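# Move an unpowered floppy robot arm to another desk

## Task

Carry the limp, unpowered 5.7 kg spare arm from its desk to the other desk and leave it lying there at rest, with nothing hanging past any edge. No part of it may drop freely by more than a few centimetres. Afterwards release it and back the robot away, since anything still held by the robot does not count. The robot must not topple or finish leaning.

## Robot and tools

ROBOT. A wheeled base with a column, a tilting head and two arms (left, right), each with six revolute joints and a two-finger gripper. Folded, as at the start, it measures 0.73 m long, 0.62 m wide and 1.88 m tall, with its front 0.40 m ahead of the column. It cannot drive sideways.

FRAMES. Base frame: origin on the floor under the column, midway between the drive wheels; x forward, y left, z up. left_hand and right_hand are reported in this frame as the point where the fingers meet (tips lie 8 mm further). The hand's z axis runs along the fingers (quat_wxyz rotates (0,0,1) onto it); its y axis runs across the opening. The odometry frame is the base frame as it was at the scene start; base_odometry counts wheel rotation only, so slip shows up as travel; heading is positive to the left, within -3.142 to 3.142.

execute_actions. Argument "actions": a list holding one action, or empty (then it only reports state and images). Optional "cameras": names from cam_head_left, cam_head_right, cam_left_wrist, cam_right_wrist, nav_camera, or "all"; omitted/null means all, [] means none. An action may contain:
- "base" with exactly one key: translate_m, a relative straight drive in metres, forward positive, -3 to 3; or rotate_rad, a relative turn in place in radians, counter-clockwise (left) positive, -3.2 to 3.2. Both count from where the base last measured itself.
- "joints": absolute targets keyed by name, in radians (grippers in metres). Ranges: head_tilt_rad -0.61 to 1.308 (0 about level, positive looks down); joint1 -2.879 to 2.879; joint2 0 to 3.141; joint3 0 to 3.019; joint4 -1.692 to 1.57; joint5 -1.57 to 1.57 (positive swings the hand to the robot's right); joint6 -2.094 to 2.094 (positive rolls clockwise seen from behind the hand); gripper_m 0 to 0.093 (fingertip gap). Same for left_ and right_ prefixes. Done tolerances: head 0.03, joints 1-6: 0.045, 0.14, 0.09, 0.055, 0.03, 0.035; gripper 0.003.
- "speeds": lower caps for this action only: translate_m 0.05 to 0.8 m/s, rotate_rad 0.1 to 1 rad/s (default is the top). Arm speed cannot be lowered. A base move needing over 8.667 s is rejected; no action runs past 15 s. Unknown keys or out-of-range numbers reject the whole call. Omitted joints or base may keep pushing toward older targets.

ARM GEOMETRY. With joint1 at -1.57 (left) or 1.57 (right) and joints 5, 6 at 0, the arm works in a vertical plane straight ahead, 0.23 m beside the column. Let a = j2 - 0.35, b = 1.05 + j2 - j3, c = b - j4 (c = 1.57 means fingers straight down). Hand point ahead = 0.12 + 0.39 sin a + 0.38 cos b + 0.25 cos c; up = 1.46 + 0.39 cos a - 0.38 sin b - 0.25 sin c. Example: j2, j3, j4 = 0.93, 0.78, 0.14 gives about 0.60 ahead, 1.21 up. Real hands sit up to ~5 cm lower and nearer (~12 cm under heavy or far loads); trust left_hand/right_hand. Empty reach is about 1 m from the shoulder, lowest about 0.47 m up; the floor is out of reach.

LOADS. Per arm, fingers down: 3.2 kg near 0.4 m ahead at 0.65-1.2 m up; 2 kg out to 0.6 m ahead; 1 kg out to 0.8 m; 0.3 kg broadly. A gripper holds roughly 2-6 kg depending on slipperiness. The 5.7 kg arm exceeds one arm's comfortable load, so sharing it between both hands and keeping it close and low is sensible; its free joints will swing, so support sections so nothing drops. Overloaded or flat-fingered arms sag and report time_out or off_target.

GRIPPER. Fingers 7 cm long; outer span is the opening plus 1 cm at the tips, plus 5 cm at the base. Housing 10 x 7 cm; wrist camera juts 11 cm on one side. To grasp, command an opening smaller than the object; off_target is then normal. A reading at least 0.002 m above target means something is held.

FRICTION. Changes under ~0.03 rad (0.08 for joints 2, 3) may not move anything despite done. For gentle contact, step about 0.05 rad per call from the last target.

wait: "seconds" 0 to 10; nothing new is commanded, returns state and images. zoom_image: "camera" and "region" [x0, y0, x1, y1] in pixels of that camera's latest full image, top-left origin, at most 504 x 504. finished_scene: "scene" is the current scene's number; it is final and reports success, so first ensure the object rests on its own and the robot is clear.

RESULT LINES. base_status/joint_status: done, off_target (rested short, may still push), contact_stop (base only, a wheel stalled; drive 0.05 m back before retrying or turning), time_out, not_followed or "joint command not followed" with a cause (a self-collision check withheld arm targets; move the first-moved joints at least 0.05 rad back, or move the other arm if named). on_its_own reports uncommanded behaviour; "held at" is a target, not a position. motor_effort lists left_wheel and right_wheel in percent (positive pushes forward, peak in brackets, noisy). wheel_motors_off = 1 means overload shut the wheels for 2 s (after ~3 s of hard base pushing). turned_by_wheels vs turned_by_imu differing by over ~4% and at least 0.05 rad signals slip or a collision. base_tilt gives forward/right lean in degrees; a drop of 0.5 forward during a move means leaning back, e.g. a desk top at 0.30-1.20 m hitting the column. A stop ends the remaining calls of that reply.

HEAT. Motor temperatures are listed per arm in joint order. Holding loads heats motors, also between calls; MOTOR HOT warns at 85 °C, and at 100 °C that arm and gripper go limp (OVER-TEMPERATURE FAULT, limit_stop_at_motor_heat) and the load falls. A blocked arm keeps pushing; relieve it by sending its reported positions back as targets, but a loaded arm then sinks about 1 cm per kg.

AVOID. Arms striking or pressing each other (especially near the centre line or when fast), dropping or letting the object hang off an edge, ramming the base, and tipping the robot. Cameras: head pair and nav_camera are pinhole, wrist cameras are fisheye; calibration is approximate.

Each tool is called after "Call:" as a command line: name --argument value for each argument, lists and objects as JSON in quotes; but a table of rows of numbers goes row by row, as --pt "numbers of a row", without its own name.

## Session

Call:
execute_actions --actions '[]'

Scene clock: 0.00 s.
Motor temperatures (°C, as the motors report them): left_arm=[27 29 26 29 30 28] | right_arm=[28 29 27 28 32 28]
base_odometry: x=+0.000 y=+0.000 heading=+0.000 (m, m, rad; odometry frame)
turned_by_wheels: +0.000 (rad since the last result)
turned_by_imu: +0.000 (rad since the last result)
base_tilt: forward=+0.0 right=-0.4 (deg)
base_status: not commanded
joint_positions: head_tilt_rad=+0.878 left_joint1_rad=-1.540 left_joint2_rad=+0.885 left_joint3_rad=+0.396 left_joint4_rad=-0.908 left_joint5_rad=-0.047 left_joint6_rad=+0.057 left_gripper_m=+0.094 right_joint1_rad=+1.567 right_joint2_rad=+0.865 right_joint3_rad=+0.379 right_joint4_rad=-0.973 right_joint5_rad=+0.023 right_joint6_rad=+0.049 right_gripper_m=+0.094
joint_status: not commanded
wheel_motors_off: 0
motor_effort: left_wheel=+1 right_wheel=+0 (%)
left_hand: x=+0.1463 y=+0.2391 z=+1.2473 quat_wxyz=(+0.424, -0.023, -0.905, -0.018) (m; base frame)
right_hand: x=+0.1315 y=-0.2302 z=+1.2628 quat_wxyz=(+0.450, -0.018, -0.892, +0.023) (m; base frame)
pictures: cam_head_left, cam_head_right, cam_left_wrist, cam_right_wrist, nav_camera
camera_calibration (this result's frames):
cam_head_left: T_world_to_cam=[[-0.00711562, -0.999936, -0.00878004, 0.0424543], [-0.720384, 0.0112155, -0.693485, 1.10263], [0.693539, 0.00139042, -0.720417, 1.01278], [0, 0, 0, 1]] pos_world=[0.0922166, 0.0286768, 1.49465]
cam_head_right: T_world_to_cam=[[-0.0178629, -0.999825, -0.00556969, -0.0311989], [-0.714166, 0.0166576, -0.699778, 1.10652], [0.699749, -0.00852243, -0.714338, 0.998152], [0, 0, 0, 1]] pos_world=[0.0912246, -0.0411187, 1.48716]
cam_left_wrist: T_world_to_cam=[[-0.0632577, -0.997913, -0.0129318, 0.261447], [-0.0677539, -0.00863366, 0.997665, -1.23105], [-0.995695, 0.0639862, -0.0670664, 0.336624], [0, 0, 0, 1]] pos_world=[0.268305, 0.228734, 1.25413]
cam_right_wrist: T_world_to_cam=[[-0.0123886, -0.998374, 0.0556459, -0.296069], [-0.00157835, 0.0556697, 0.998448, -1.24735], [-0.999922, 0.0122815, -0.00226545, 0.258313], [0, 0, 0, 1]] pos_world=[0.252656, -0.229321, 1.26247]
Images, in order (width x height): cam_head_left 896x504, cam_head_right 896x504, cam_left_wrist 616x616, cam_right_wrist 616x616, nav_camera 896x504.

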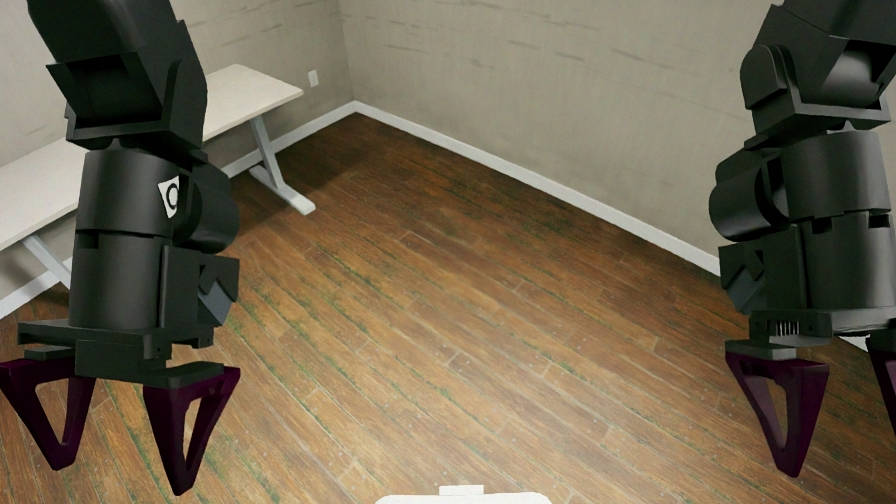

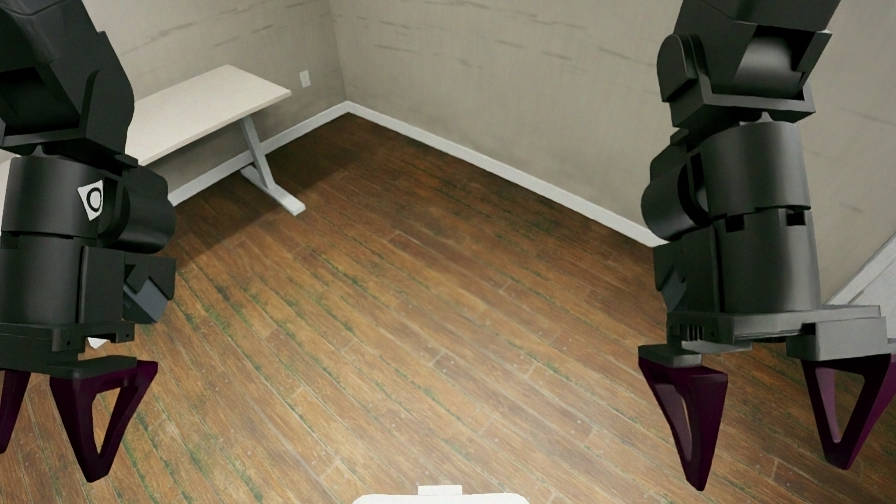

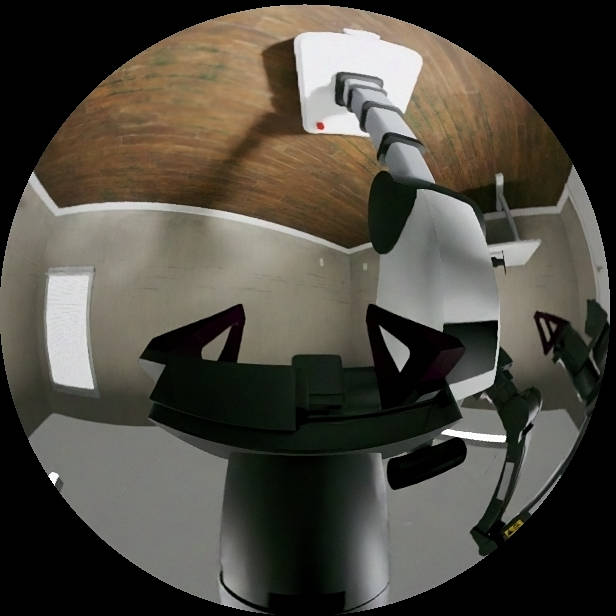

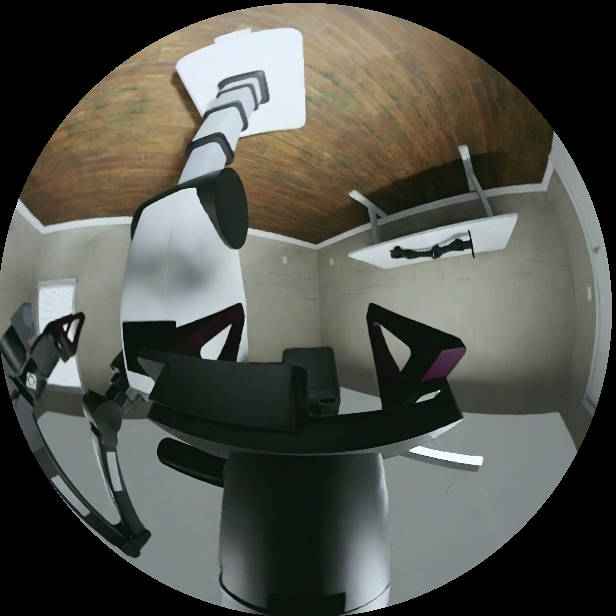

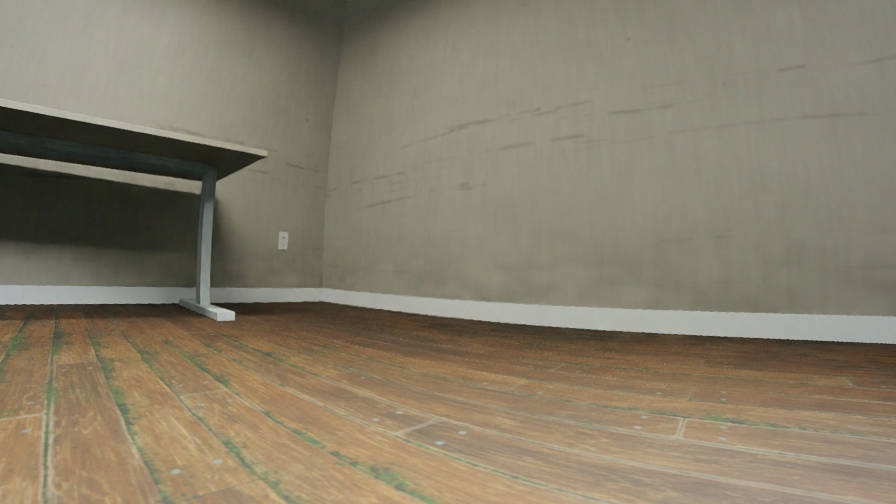

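Call:
execute_actions --actions '[{"base":{"rotate_rad":-2.3},"joints":{"head_tilt_rad":0.55,"left_joint2_rad":1.48,"left_joint3_rad":0.82,"left_joint4_rad":0.14,"left_joint5_rad":0,"left_joint6_rad":1.57,"left_joint1_rad":-1.57,"right_joint2_rad":1.48,"right_joint3_rad":0.82,"right_joint4_rad":0.14,"right_joint5_rad":0,"right_joint6_rad":-1.57,"right_joint1_rad":1.57}}]' --cameras '["cam_head_left","nav_camera"]'

Scene clock: 8.27 s.
Motor temperatures (°C, as the motors report them): left_arm=[27 29 26 29 30 28] | right_arm=[28 29 27 28 32 28]
base_odometry: x=+0.000 y=+0.000 heading=-2.300 (m, m, rad; odometry frame)
turned_by_wheels: -2.300 (rad since the last result)
turned_by_imu: -2.325 (rad since the last result)
base_tilt: forward=+0.1 right=-0.3 (deg)
base_status: done
joint_positions: head_tilt_rad=+0.568 left_joint1_rad=-1.563 left_joint2_rad=+1.485 left_joint3_rad=+0.821 left_joint4_rad=+0.129 left_joint5_rad=-0.003 left_joint6_rad=+1.563 left_gripper_m=+0.094 right_joint1_rad=+1.567 right_joint2_rad=+1.486 right_joint3_rad=+0.827 right_joint4_rad=+0.132 right_joint5_rad=+0.001 right_joint6_rad=-1.562 right_gripper_m=+0.094
joint_status: all done
wheel_motors_off: 0
motor_effort: left_wheel=+1(41) right_wheel=+0(29) (%)
left_hand: x=+0.4165 y=+0.2296 z=+0.9931 quat_wxyz=(+0.008, -0.703, -0.711, +0.001) (m; base frame)
right_hand: x=+0.4213 y=-0.2275 z=+0.9926 quat_wxyz=(+0.002, +0.704, -0.711, +0.000) (m; base frame)
pictures: cam_head_left, nav_camera
camera_calibration (this result's frames):
cam_head_left: T_world_to_cam=[[-0.00409341, -0.999936, -0.010534, 0.0450043], [-0.474106, 0.0112155, -0.880396, 1.37816], [0.880458, 0.00139042, -0.474122, 0.624137], [0, 0, 0, 1]] pos_world=[0.104051, 0.0286768, 1.50972]
Images, in order (width x height): cam_head_left 896x504, nav_camera 896x504.

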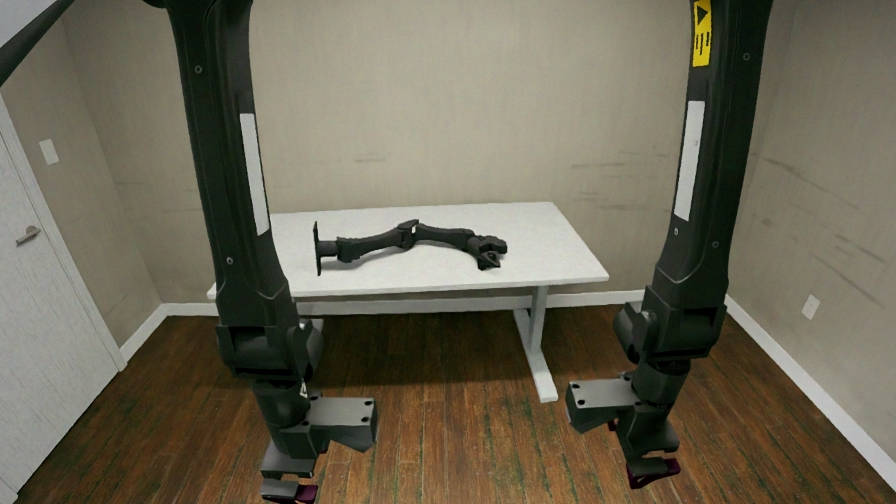

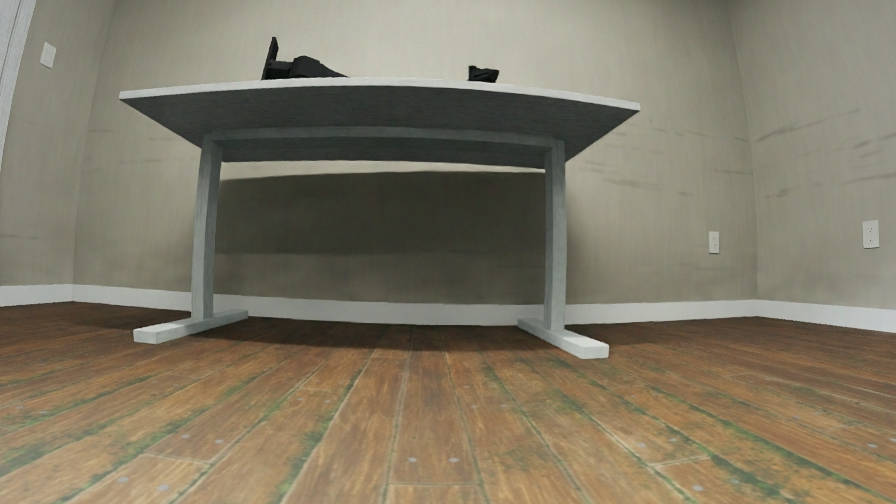

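Call:
execute_actions --actions '[{"base":{"rotate_rad":0.27}}]' --cameras '[]'

Call:
execute_actions --actions '[{"base":{"translate_m":0.6}}]' --cameras '[]'

Call:
execute_actions --actions '[{"base":{"rotate_rad":-0.21},"joints":{"head_tilt_rad":0.95}}]' --cameras '["cam_head_left","cam_head_right","nav_camera"]'

Scene clock: 18.33 s.
Motor temperatures (°C, as the motors report them): left_arm=[27 30 26 29 30 28] | right_arm=[28 30 27 28 32 28]
base_odometry: x=+0.000 y=+0.000 heading=-2.030 (m, m, rad; odometry frame)
turned_by_wheels: +0.270 (rad since the last result)
turned_by_imu: +0.274 (rad since the last result)
base_tilt: forward=+0.1 right=-0.3 (deg)
base_status: done
joint_positions: head_tilt_rad=+0.568 left_joint1_rad=-1.564 left_joint2_rad=+1.485 left_joint3_rad=+0.821 left_joint4_rad=+0.129 left_joint5_rad=-0.002 left_joint6_rad=+1.563 left_gripper_m=+0.094 right_joint1_rad=+1.569 right_joint2_rad=+1.486 right_joint3_rad=+0.827 right_joint4_rad=+0.132 right_joint5_rad=+0.001 right_joint6_rad=-1.562 right_gripper_m=+0.094
joint_status: not commanded
wheel_motors_off: 0
motor_effort: left_wheel=+0(22) right_wheel=+0(22) (%)
left_hand: x=+0.4165 y=+0.2291 z=+0.9931 quat_wxyz=(+0.007, -0.703, -0.711, +0.001) (m; base frame)
right_hand: x=+0.4213 y=-0.2266 z=+0.9926 quat_wxyz=(+0.002, +0.704, -0.710, +0.000) (m; base frame)
pictures: none
No camera images: the call's "cameras" was empty. Leave "cameras" out to get every camera's image.

Scene clock: 21.03 s.
Motor temperatures (°C, as the motors report them): left_arm=[27 30 26 29 30 28] | right_arm=[28 30 27 28 32 28]
base_odometry: x=-0.266 y=-0.538 heading=-2.030 (m, m, rad; odometry frame)
turned_by_wheels: +0.000 (rad since the last result)
turned_by_imu: -0.002 (rad since the last result)
base_tilt: forward=+0.2 right=-0.4 (deg)
base_status: done
joint_positions: head_tilt_rad=+0.567 left_joint1_rad=-1.564 left_joint2_rad=+1.484 left_joint3_rad=+0.822 left_joint4_rad=+0.129 left_joint5_rad=-0.002 left_joint6_rad=+1.563 left_gripper_m=+0.094 right_joint1_rad=+1.569 right_joint2_rad=+1.483 right_joint3_rad=+0.824 right_joint4_rad=+0.133 right_joint5_rad=+0.001 right_joint6_rad=-1.562 right_gripper_m=+0.094
joint_status: not commanded
wheel_motors_off: 0
motor_effort: left_wheel=+0(44) right_wheel=+0(51) (%)
left_hand: x=+0.4184 y=+0.2291 z=+0.9935 quat_wxyz=(+0.006, -0.703, -0.711, +0.000) (m; base frame)
right_hand: x=+0.4208 y=-0.2266 z=+0.9938 quat_wxyz=(+0.002, +0.704, -0.710, +0.000) (m; base frame)
pictures: none
No camera images: the call's "cameras" was empty. Leave "cameras" out to get every camera's image.

Scene clock: 22.30 s.
Motor temperatures (°C, as the motors report them): left_arm=[27 30 26 29 30 28] | right_arm=[28 31 27 28 32 28]
base_odometry: x=-0.266 y=-0.538 heading=-2.239 (m, m, rad; odometry frame)
turned_by_wheels: -0.209 (rad since the last result)
turned_by_imu: -0.210 (rad since the last result)
base_tilt: forward=+0.2 right=-0.4 (deg)
base_status: done
joint_positions: head_tilt_rad=+0.950 left_joint1_rad=-1.564 left_joint2_rad=+1.484 left_joint3_rad=+0.822 left_joint4_rad=+0.129 left_joint5_rad=-0.002 left_joint6_rad=+1.563 left_gripper_m=+0.094 right_joint1_rad=+1.569 right_joint2_rad=+1.483 right_joint3_rad=+0.824 right_joint4_rad=+0.133 right_joint5_rad=+0.001 right_joint6_rad=-1.562 right_gripper_m=+0.094
joint_status: all done
wheel_motors_off: 0
motor_effort: left_wheel=+0(32) right_wheel=-1(40) (%)
left_hand: x=+0.4184 y=+0.2286 z=+0.9935 quat_wxyz=(+0.006, -0.703, -0.711, +0.000) (m; base frame)
right_hand: x=+0.4208 y=-0.2266 z=+0.9938 quat_wxyz=(+0.002, +0.704, -0.710, +0.000) (m; base frame)
pictures: cam_head_left, cam_head_right, nav_camera
camera_calibration (this result's frames):
cam_head_left: T_world_to_cam=[[-0.00772907, -0.999936, -0.00824515, 0.0416612], [-0.768426, 0.0112155, -0.63984, 1.02242], [0.639892, 0.00139042, -0.768464, 1.08945], [0, 0, 0, 1]] pos_world=[0.0888434, 0.0286768, 1.49173]
cam_head_right: T_world_to_cam=[[-0.0182175, -0.999825, -0.00426964, -0.0331833], [-0.762677, 0.0166576, -0.646565, 1.02699], [0.646523, -0.00852243, -0.762847, 1.07552], [0, 0, 0, 1]] pos_world=[0.0873149, -0.0411187, 1.48433]
Images, in order (width x height): cam_head_left 896x504, cam_head_right 896x504, nav_camera 896x504.

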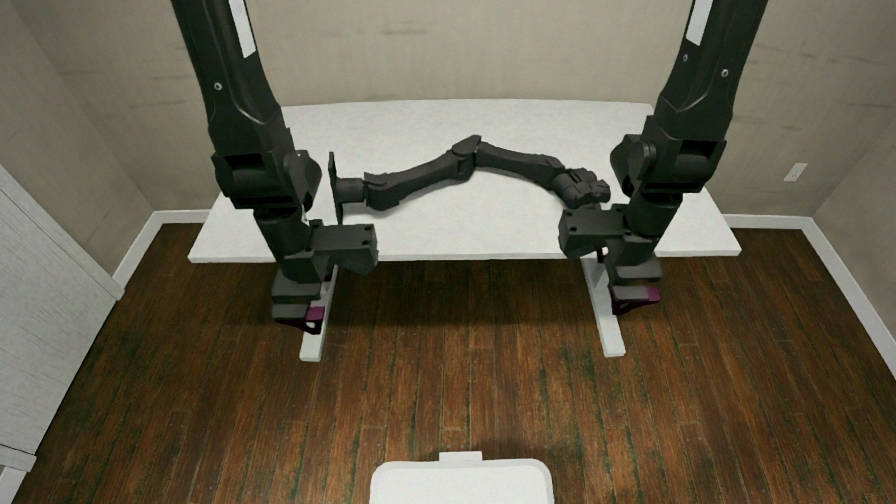

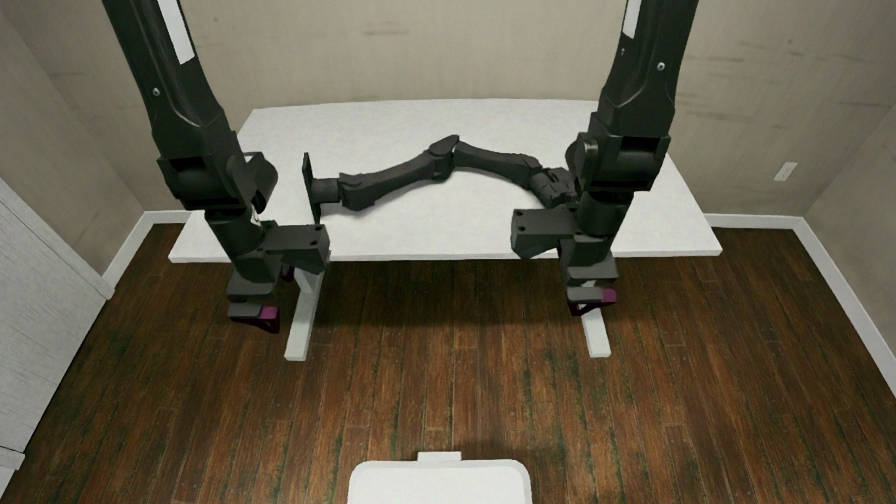

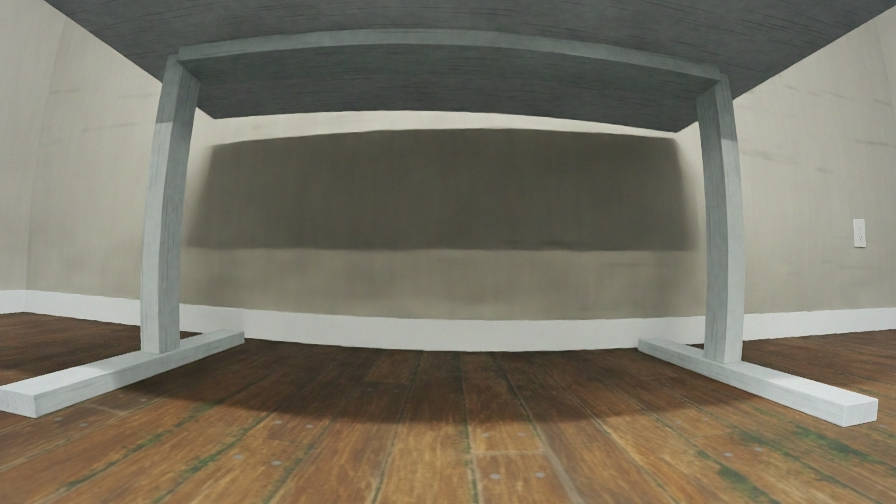

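Call:
execute_actions --actions '[{"base":{"translate_m":0.49},"speeds":{"translate_m":0.4},"joints":{"head_tilt_rad":1.1,"left_joint6_rad":2.05,"right_joint6_rad":-1.9}}]' --cameras '["cam_head_left","cam_left_wrist","cam_right_wrist"]'

Scene clock: 50.80 s.
Motor temperatures (°C, as the motors report them): left_arm=[27 31 26 29 29 28] | right_arm=[28 31 27 28 31 28]
base_odometry: x=-0.570 y=-0.923 heading=-2.240 (m, m, rad; odometry frame)
turned_by_wheels: +0.000 (rad since the last result)
turned_by_imu: -0.002 (rad since the last result)
base_tilt: forward=+0.1 right=-0.3 (deg)
base_status: done
joint_positions: head_tilt_rad=+1.100 left_joint1_rad=-1.564 left_joint2_rad=+1.484 left_joint3_rad=+0.821 left_joint4_rad=+0.129 left_joint5_rad=-0.002 left_joint6_rad=+2.043 left_gripper_m=+0.094 right_joint1_rad=+1.569 right_joint2_rad=+1.482 right_joint3_rad=+0.822 right_joint4_rad=+0.133 right_joint5_rad=+0.001 right_joint6_rad=-1.893 right_gripper_m=+0.094
joint_status: all done
wheel_motors_off: 0
motor_effort: left_wheel=+0(45) right_wheel=+0(46) (%)
left_hand: x=+0.4176 y=+0.2286 z=+0.9937 quat_wxyz=(+0.006, -0.852, -0.523, +0.002) (m; base frame)
right_hand: x=+0.4198 y=-0.2266 z=+0.9941 quat_wxyz=(+0.002, +0.811, -0.585, -0.001) (m; base frame)
pictures: cam_head_left, cam_left_wrist, cam_right_wrist
camera_calibration (this result's frames):
cam_head_left: T_world_to_cam=[[-0.00886903, -0.999936, -0.00700438, 0.0398074], [-0.855015, 0.0112155, -0.518482, 0.839855], [0.518527, 0.00139042, -0.85506, 1.22888], [0, 0, 0, 1]] pos_world=[0.0812353, 0.0286768, 1.48649]
cam_left_wrist: T_world_to_cam=[[-0.890337, 0.455237, 0.00774028, 0.257483], [0.371833, 0.717196, 0.589381, -0.903493], [0.262757, 0.527625, -0.807818, 0.694938], [0, 0, 0, 1]] pos_world=[0.382596, 0.164099, 1.09189]
cam_right_wrist: T_world_to_cam=[[0.948608, 0.31641, -0.00524525, -0.31885], [0.257603, -0.762463, 0.593541, -0.870457], [0.183803, -0.564389, -0.804787, 0.716106], [0, 0, 0, 1]] pos_world=[0.395074, -0.158642, 1.09129]
Images, in order (width x height): cam_head_left 896x504, cam_left_wrist 616x616, cam_right_wrist 616x616.

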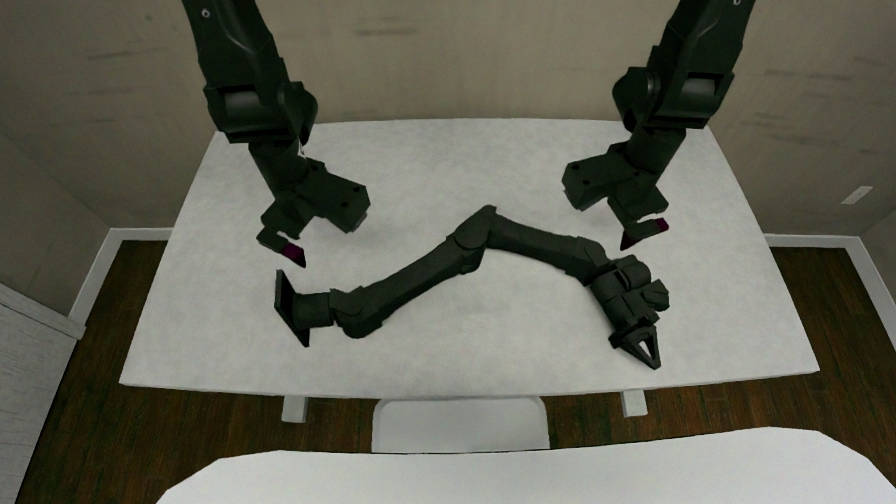

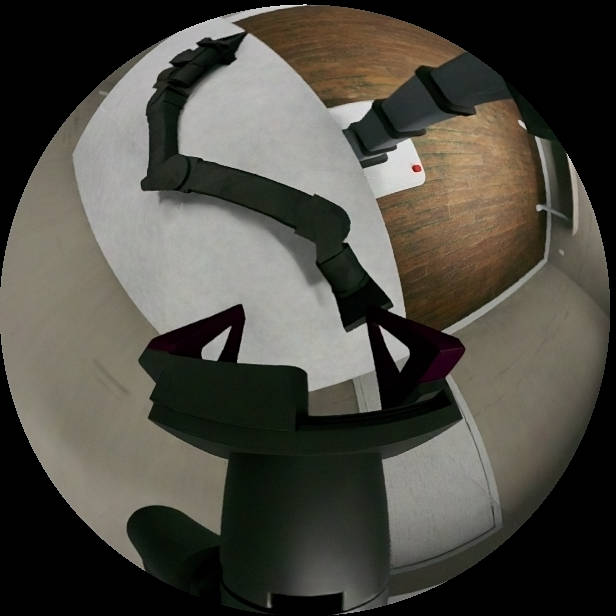

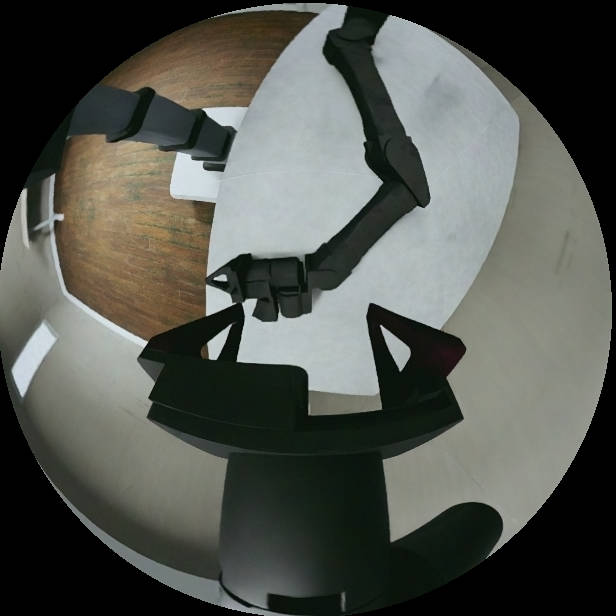

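Call:
execute_actions --actions '[{"joints":{"left_joint1_rad":-1.70,"left_joint5_rad":-0.09,"left_joint6_rad":0.88,"right_joint1_rad":1.605,"right_joint6_rad":-1.27,"left_joint2_rad":1.7,"left_joint3_rad":1.0,"left_joint4_rad":0.2,"right_joint2_rad":1.68,"right_joint3_rad":1.2,"right_joint4_rad":-0.04}}]' --cameras '["cam_head_left","cam_left_wrist","cam_right_wrist"]'

Scene clock: 64.20 s.
Motor temperatures (°C, as the motors report them): left_arm=[27 31 26 29 29 28] | right_arm=[28 32 27 28 31 28]
base_odometry: x=-0.570 y=-0.923 heading=-2.240 (m, m, rad; odometry frame)
turned_by_wheels: +0.000 (rad since the last result)
turned_by_imu: +0.000 (rad since the last result)
base_tilt: forward=+0.0 right=-0.4 (deg)
base_status: not commanded
joint_positions: head_tilt_rad=+1.100 left_joint1_rad=-1.712 left_joint2_rad=+1.707 left_joint3_rad=+1.000 left_joint4_rad=+0.192 left_joint5_rad=-0.087 left_joint6_rad=+0.887 left_gripper_m=+0.094 right_joint1_rad=+1.607 right_joint2_rad=+1.677 right_joint3_rad=+1.204 right_joint4_rad=-0.033 right_joint5_rad=+0.001 right_joint6_rad=-1.277 right_gripper_m=+0.094
joint_status: all done
wheel_motors_off: 0
motor_effort: left_wheel=-1(2) right_wheel=+1(1) (%)
left_hand: x=+0.4304 y=+0.1485 z=+0.9195 quat_wxyz=(-0.013, -0.460, -0.888, +0.014) (m; base frame)
right_hand: x=+0.5214 y=-0.2010 z=+0.9208 quat_wxyz=(-0.017, +0.603, -0.798, -0.007) (m; base frame)
pictures: cam_head_left, cam_left_wrist, cam_right_wrist
camera_calibration (this result's frames):
cam_head_left: T_world_to_cam=[[-0.00886903, -0.999936, -0.00700438, 0.0398074], [-0.855015, 0.0112155, -0.518482, 0.839855], [0.518527, 0.00139042, -0.85506, 1.22888], [0, 0, 0, 1]] pos_world=[0.0812353, 0.0286768, 1.48649]
cam_left_wrist: T_world_to_cam=[[-0.81955, -0.57296, 0.00737156, 0.428475], [-0.471975, 0.682288, 0.558321, -0.410141], [-0.324925, 0.454093, -0.829592, 0.957861], [0, 0, 0, 1]] pos_world=[0.468813, 0.0903747, 1.02047]
cam_right_wrist: T_world_to_cam=[[0.962208, -0.272185, 0.00839658, -0.561702], [-0.229214, -0.792884, 0.56462, -0.559228], [-0.147023, -0.545207, -0.825308, 0.848132], [0, 0, 0, 1]] pos_world=[0.536986, -0.133883, 1.02044]
Images, in order (width x height): cam_head_left 896x504, cam_left_wrist 616x616, cam_right_wrist 616x616.

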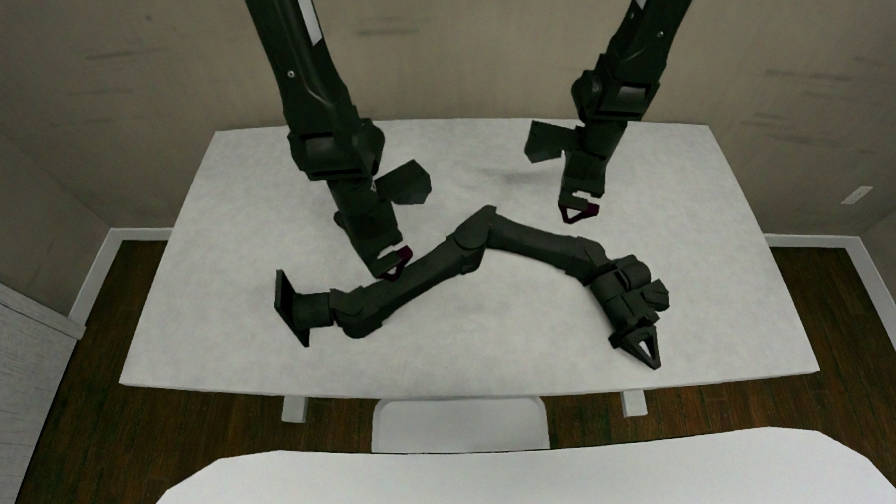

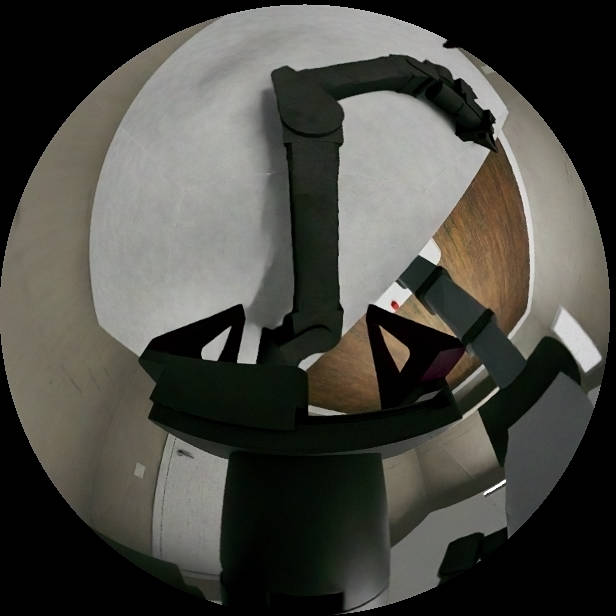

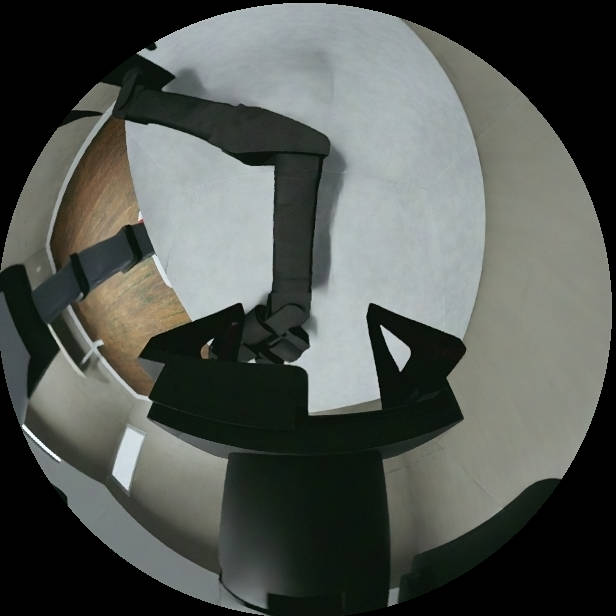

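Call:
execute_actions --actions '[{"base":{"translate_m":-0.015},"joints":{"left_joint2_rad":1.96,"left_joint3_rad":1.257,"left_joint4_rad":0.185,"right_joint2_rad":1.947,"right_joint3_rad":1.479,"right_joint4_rad":-0.05}}]' --cameras '["cam_head_left","cam_left_wrist","cam_right_wrist"]'

Scene clock: 72.73 s.
Motor temperatures (°C, as the motors report them): left_arm=[27 31 26 29 29 28] | right_arm=[28 32 27 28 30 28]
base_odometry: x=-0.561 y=-0.911 heading=-2.240 (m, m, rad; odometry frame)
turned_by_wheels: +0.000 (rad since the last result)
turned_by_imu: +0.000 (rad since the last result)
base_tilt: forward=+0.1 right=-0.4 (deg)
base_status: done
joint_positions: head_tilt_rad=+1.100 left_joint1_rad=-1.712 left_joint2_rad=+1.972 left_joint3_rad=+1.251 left_joint4_rad=+0.192 left_joint5_rad=-0.087 left_joint6_rad=+0.887 left_gripper_m=+0.094 right_joint1_rad=+1.607 right_joint2_rad=+1.958 right_joint3_rad=+1.469 right_joint4_rad=-0.043 right_joint5_rad=+0.001 right_joint6_rad=-1.277 right_gripper_m=+0.094
joint_status: all done
wheel_motors_off: 0
motor_effort: left_wheel=+0(36) right_wheel=+0(33) (%)
left_hand: x=+0.4293 y=+0.1362 z=+0.8198 quat_wxyz=(-0.007, -0.461, -0.887, +0.016) (m; base frame)
right_hand: x=+0.5197 y=-0.1977 z=+0.8134 quat_wxyz=(-0.006, +0.603, -0.797, -0.014) (m; base frame)
pictures: cam_head_left, cam_left_wrist, cam_right_wrist
camera_calibration (this result's frames):
cam_head_left: T_world_to_cam=[[-0.00887429, -0.999936, -0.00699772, 0.0397974], [-0.855404, 0.0112155, -0.51784, 0.838886], [0.517885, 0.00139042, -0.855449, 1.22951], [0, 0, 0, 1]] pos_world=[0.0811951, 0.0286768, 1.48647]
cam_left_wrist: T_world_to_cam=[[-0.820338, -0.571597, 0.0179653, 0.41279], [-0.463192, 0.682528, 0.56534, -0.356225], [-0.335408, 0.455448, -0.824663, 0.880652], [0, 0, 0, 1]] pos_world=[0.469005, 0.0779917, 0.920213]
cam_right_wrist: T_world_to_cam=[[0.962324, -0.27141, -0.0164236, -0.538009], [-0.213857, -0.792798, 0.570732, -0.509295], [-0.167923, -0.545717, -0.820972, 0.768308], [0, 0, 0, 1]] pos_world=[0.537839, -0.130511, 0.912595]
Images, in order (width x height): cam_head_left 896x504, cam_left_wrist 616x616, cam_right_wrist 616x616.

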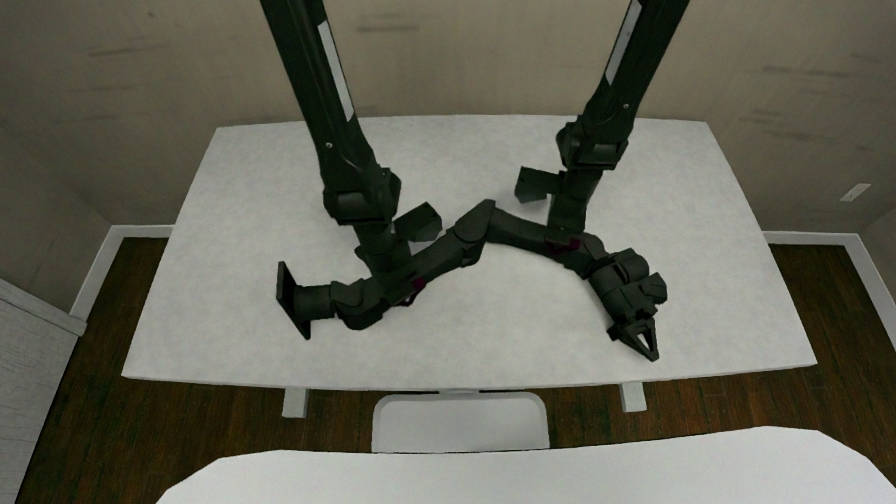

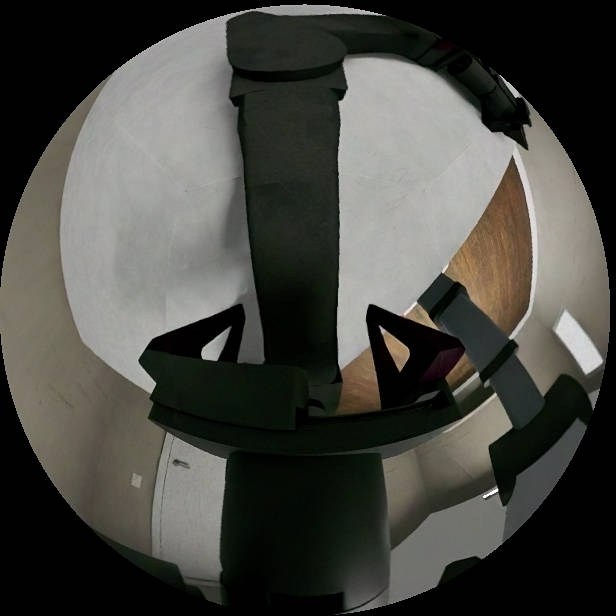

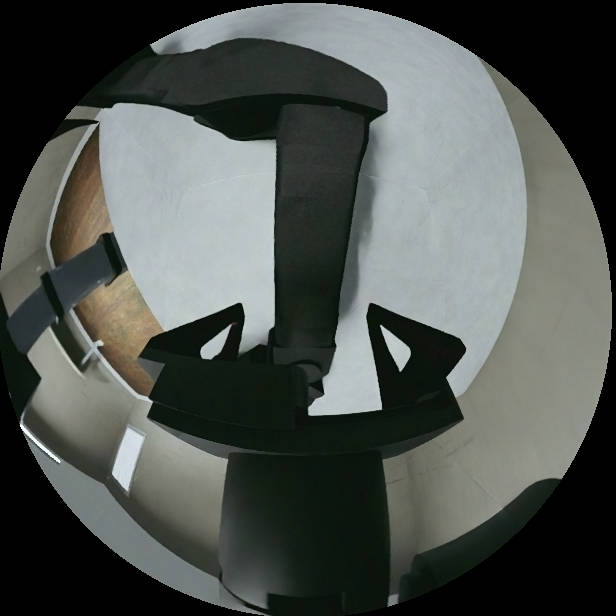

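Call:
execute_actions --actions '[{"joints":{"left_joint2_rad":2.09,"left_joint3_rad":1.40,"left_joint4_rad":0.17,"right_joint2_rad":2.09,"right_joint3_rad":1.635,"right_joint4_rad":-0.07}}]' --cameras '["cam_head_left","cam_left_wrist","cam_right_wrist"]'

Scene clock: 77.40 s.
Motor temperatures (°C, as the motors report them): left_arm=[27 31 26 29 29 28] | right_arm=[28 33 27 28 30 28]
base_odometry: x=-0.561 y=-0.911 heading=-2.240 (m, m, rad; odometry frame)
turned_by_wheels: +0.000 (rad since the last result)
turned_by_imu: +0.000 (rad since the last result)
base_tilt: forward=+0.2 right=-0.5 (deg)
base_status: not commanded
joint_positions: head_tilt_rad=+1.100 left_joint1_rad=-1.712 left_joint2_rad=+2.080 left_joint3_rad=+1.400 left_joint4_rad=+0.181 left_joint5_rad=-0.088 left_joint6_rad=+0.886 left_gripper_m=+0.094 right_joint1_rad=+1.607 right_joint2_rad=+2.099 right_joint3_rad=+1.631 right_joint4_rad=-0.068 right_joint5_rad=-0.002 right_joint6_rad=-1.276 right_gripper_m=+0.094
joint_status: all done
wheel_motors_off: 0
motor_effort: left_wheel=+0(1) right_wheel=+0(1) (%)
left_hand: x=+0.4475 y=+0.1298 z=+0.7763 quat_wxyz=(-0.020, -0.459, -0.888, +0.010) (m; base frame)
right_hand: x=+0.5203 y=-0.1953 z=+0.7599 quat_wxyz=(-0.005, +0.603, -0.798, -0.017) (m; base frame)
pictures: cam_head_left, cam_left_wrist, cam_right_wrist
camera_calibration (this result's frames):
cam_head_left: T_world_to_cam=[[-0.00887429, -0.999936, -0.00699772, 0.0397974], [-0.855404, 0.0112155, -0.51784, 0.838886], [0.517885, 0.00139042, -0.855449, 1.22951], [0, 0, 0, 1]] pos_world=[0.0811951, 0.0286768, 1.48647]
cam_left_wrist: T_world_to_cam=[[-0.817931, -0.575282, -0.00624303, 0.443023], [-0.483149, 0.680964, 0.550323, -0.297942], [-0.31234, 0.453143, -0.834929, 0.851739], [0, 0, 0, 1]] pos_world=[0.484444, 0.0717918, 0.877871]
cam_right_wrist: T_world_to_cam=[[0.962113, -0.271795, -0.0215759, -0.534804], [-0.211568, -0.794145, 0.569713, -0.47743], [-0.17198, -0.543564, -0.82156, 0.728743], [0, 0, 0, 1]] pos_world=[0.538862, -0.128387, 0.859165]
Images, in order (width x height): cam_head_left 896x504, cam_left_wrist 616x616, cam_right_wrist 616x616.

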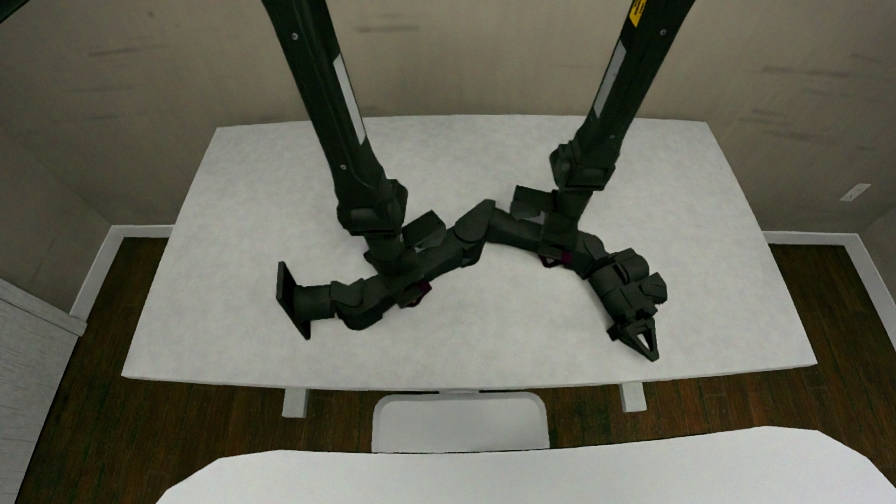

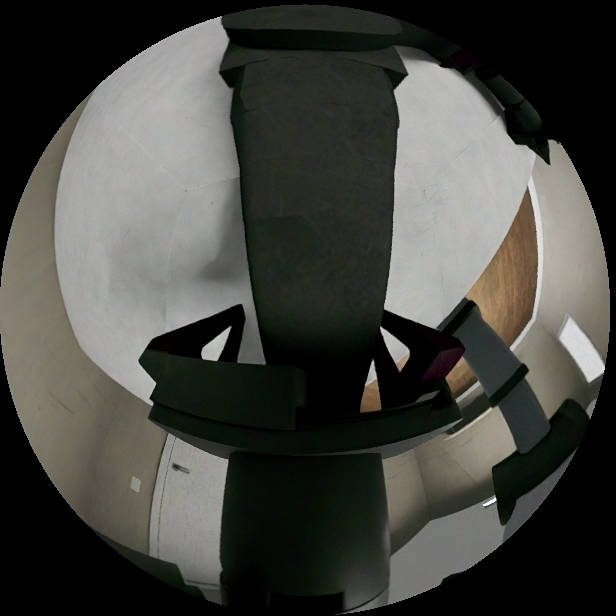

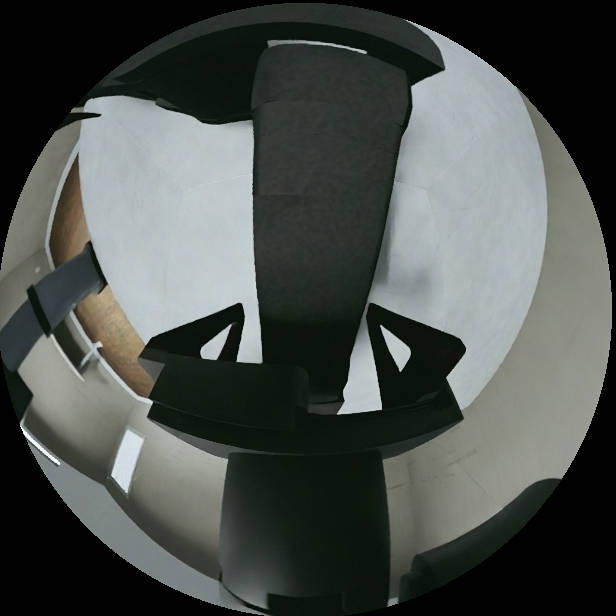

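Call:
execute_actions --actions '[{"joints":{"left_gripper_m":0.0,"right_gripper_m":0.0}}]' --cameras '["cam_head_left","cam_left_wrist","cam_right_wrist"]'

Scene clock: 80.23 s.
Motor temperatures (°C, as the motors report them): left_arm=[27 31 26 29 29 28] | right_arm=[28 33 27 28 30 28]
base_odometry: x=-0.561 y=-0.911 heading=-2.240 (m, m, rad; odometry frame)
turned_by_wheels: +0.000 (rad since the last result)
turned_by_imu: +0.000 (rad since the last result)
base_tilt: forward=+0.1 right=-0.4 (deg)
base_status: not commanded
joint_positions: head_tilt_rad=+1.100 left_joint1_rad=-1.717 left_joint2_rad=+2.081 left_joint3_rad=+1.396 left_joint4_rad=+0.177 left_joint5_rad=-0.086 left_joint6_rad=+0.863 left_gripper_m=+0.052 right_joint1_rad=+1.607 right_joint2_rad=+2.099 right_joint3_rad=+1.631 right_joint4_rad=-0.069 right_joint5_rad=-0.002 right_joint6_rad=-1.265 right_gripper_m=+0.055
joint_status: left_gripper_m off_target (ended at +0.052, target +0.000); right_gripper_m off_target (ended at +0.055, target +0.000)
wheel_motors_off: 0
motor_effort: left_wheel=+0(1) right_wheel=+0(0) (%)
left_hand: x=+0.4429 y=+0.1262 z=+0.7765 quat_wxyz=(-0.017, -0.450, -0.893, +0.015) (m; base frame)
right_hand: x=+0.5204 y=-0.1953 z=+0.7599 quat_wxyz=(-0.005, +0.599, -0.801, -0.017) (m; base frame)
pictures: cam_head_left, cam_left_wrist, cam_right_wrist
camera_calibration (this result's frames):
cam_head_left: T_world_to_cam=[[-0.00887429, -0.999936, -0.00699772, 0.0397974], [-0.855404, 0.0112155, -0.517839, 0.838885], [0.517885, 0.00139042, -0.855449, 1.22951], [0, 0, 0, 1]] pos_world=[0.0811951, 0.0286768, 1.48647]
cam_left_wrist: T_world_to_cam=[[-0.806202, -0.591614, 0.00560426, 0.424832], [-0.490996, 0.674313, 0.551565, -0.294539], [-0.330093, 0.441921, -0.834113, 0.860726], [0, 0, 0, 1]] pos_world=[0.482003, 0.0695754, 0.878019]
cam_right_wrist: T_world_to_cam=[[0.959037, -0.282407, -0.0222516, -0.534949], [-0.219901, -0.791679, 0.569989, -0.472787], [-0.178585, -0.541747, -0.821351, 0.732426], [0, 0, 0, 1]] pos_world=[0.53987, -0.128579, 0.859159]
Images, in order (width x height): cam_head_left 896x504, cam_left_wrist 616x616, cam_right_wrist 616x616.

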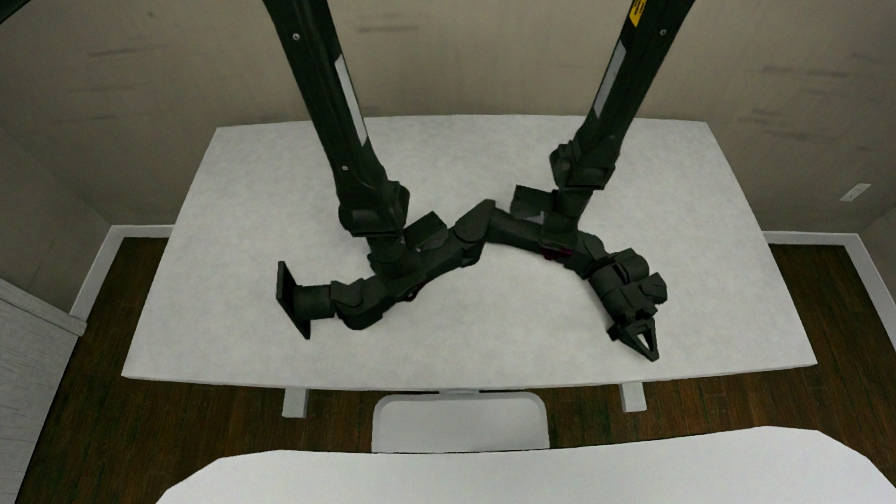

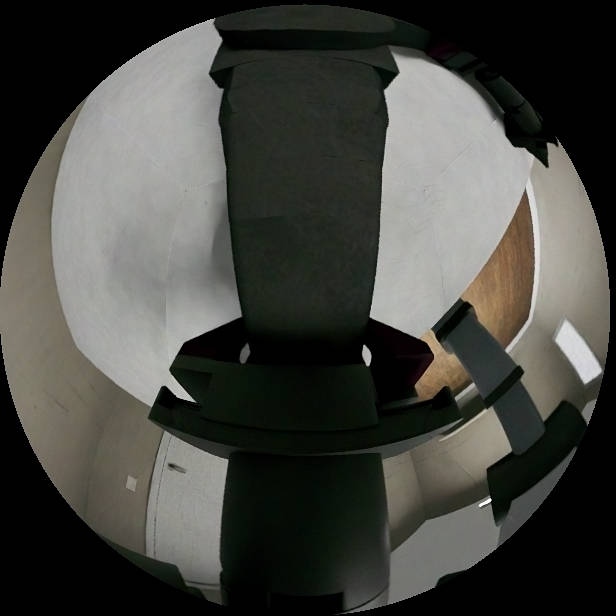

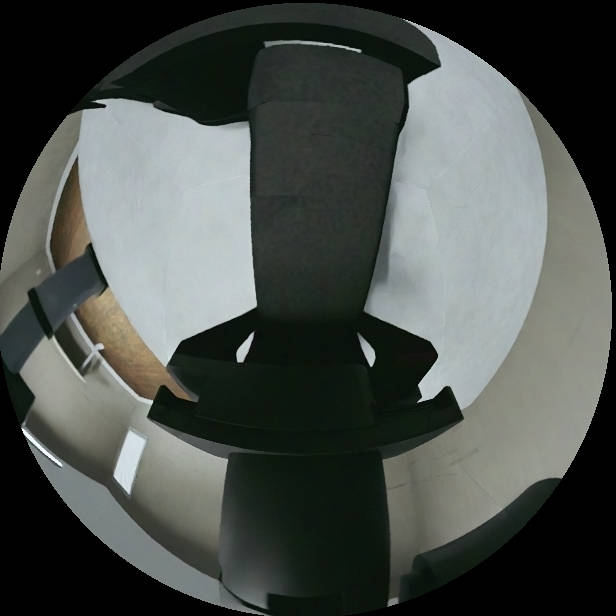

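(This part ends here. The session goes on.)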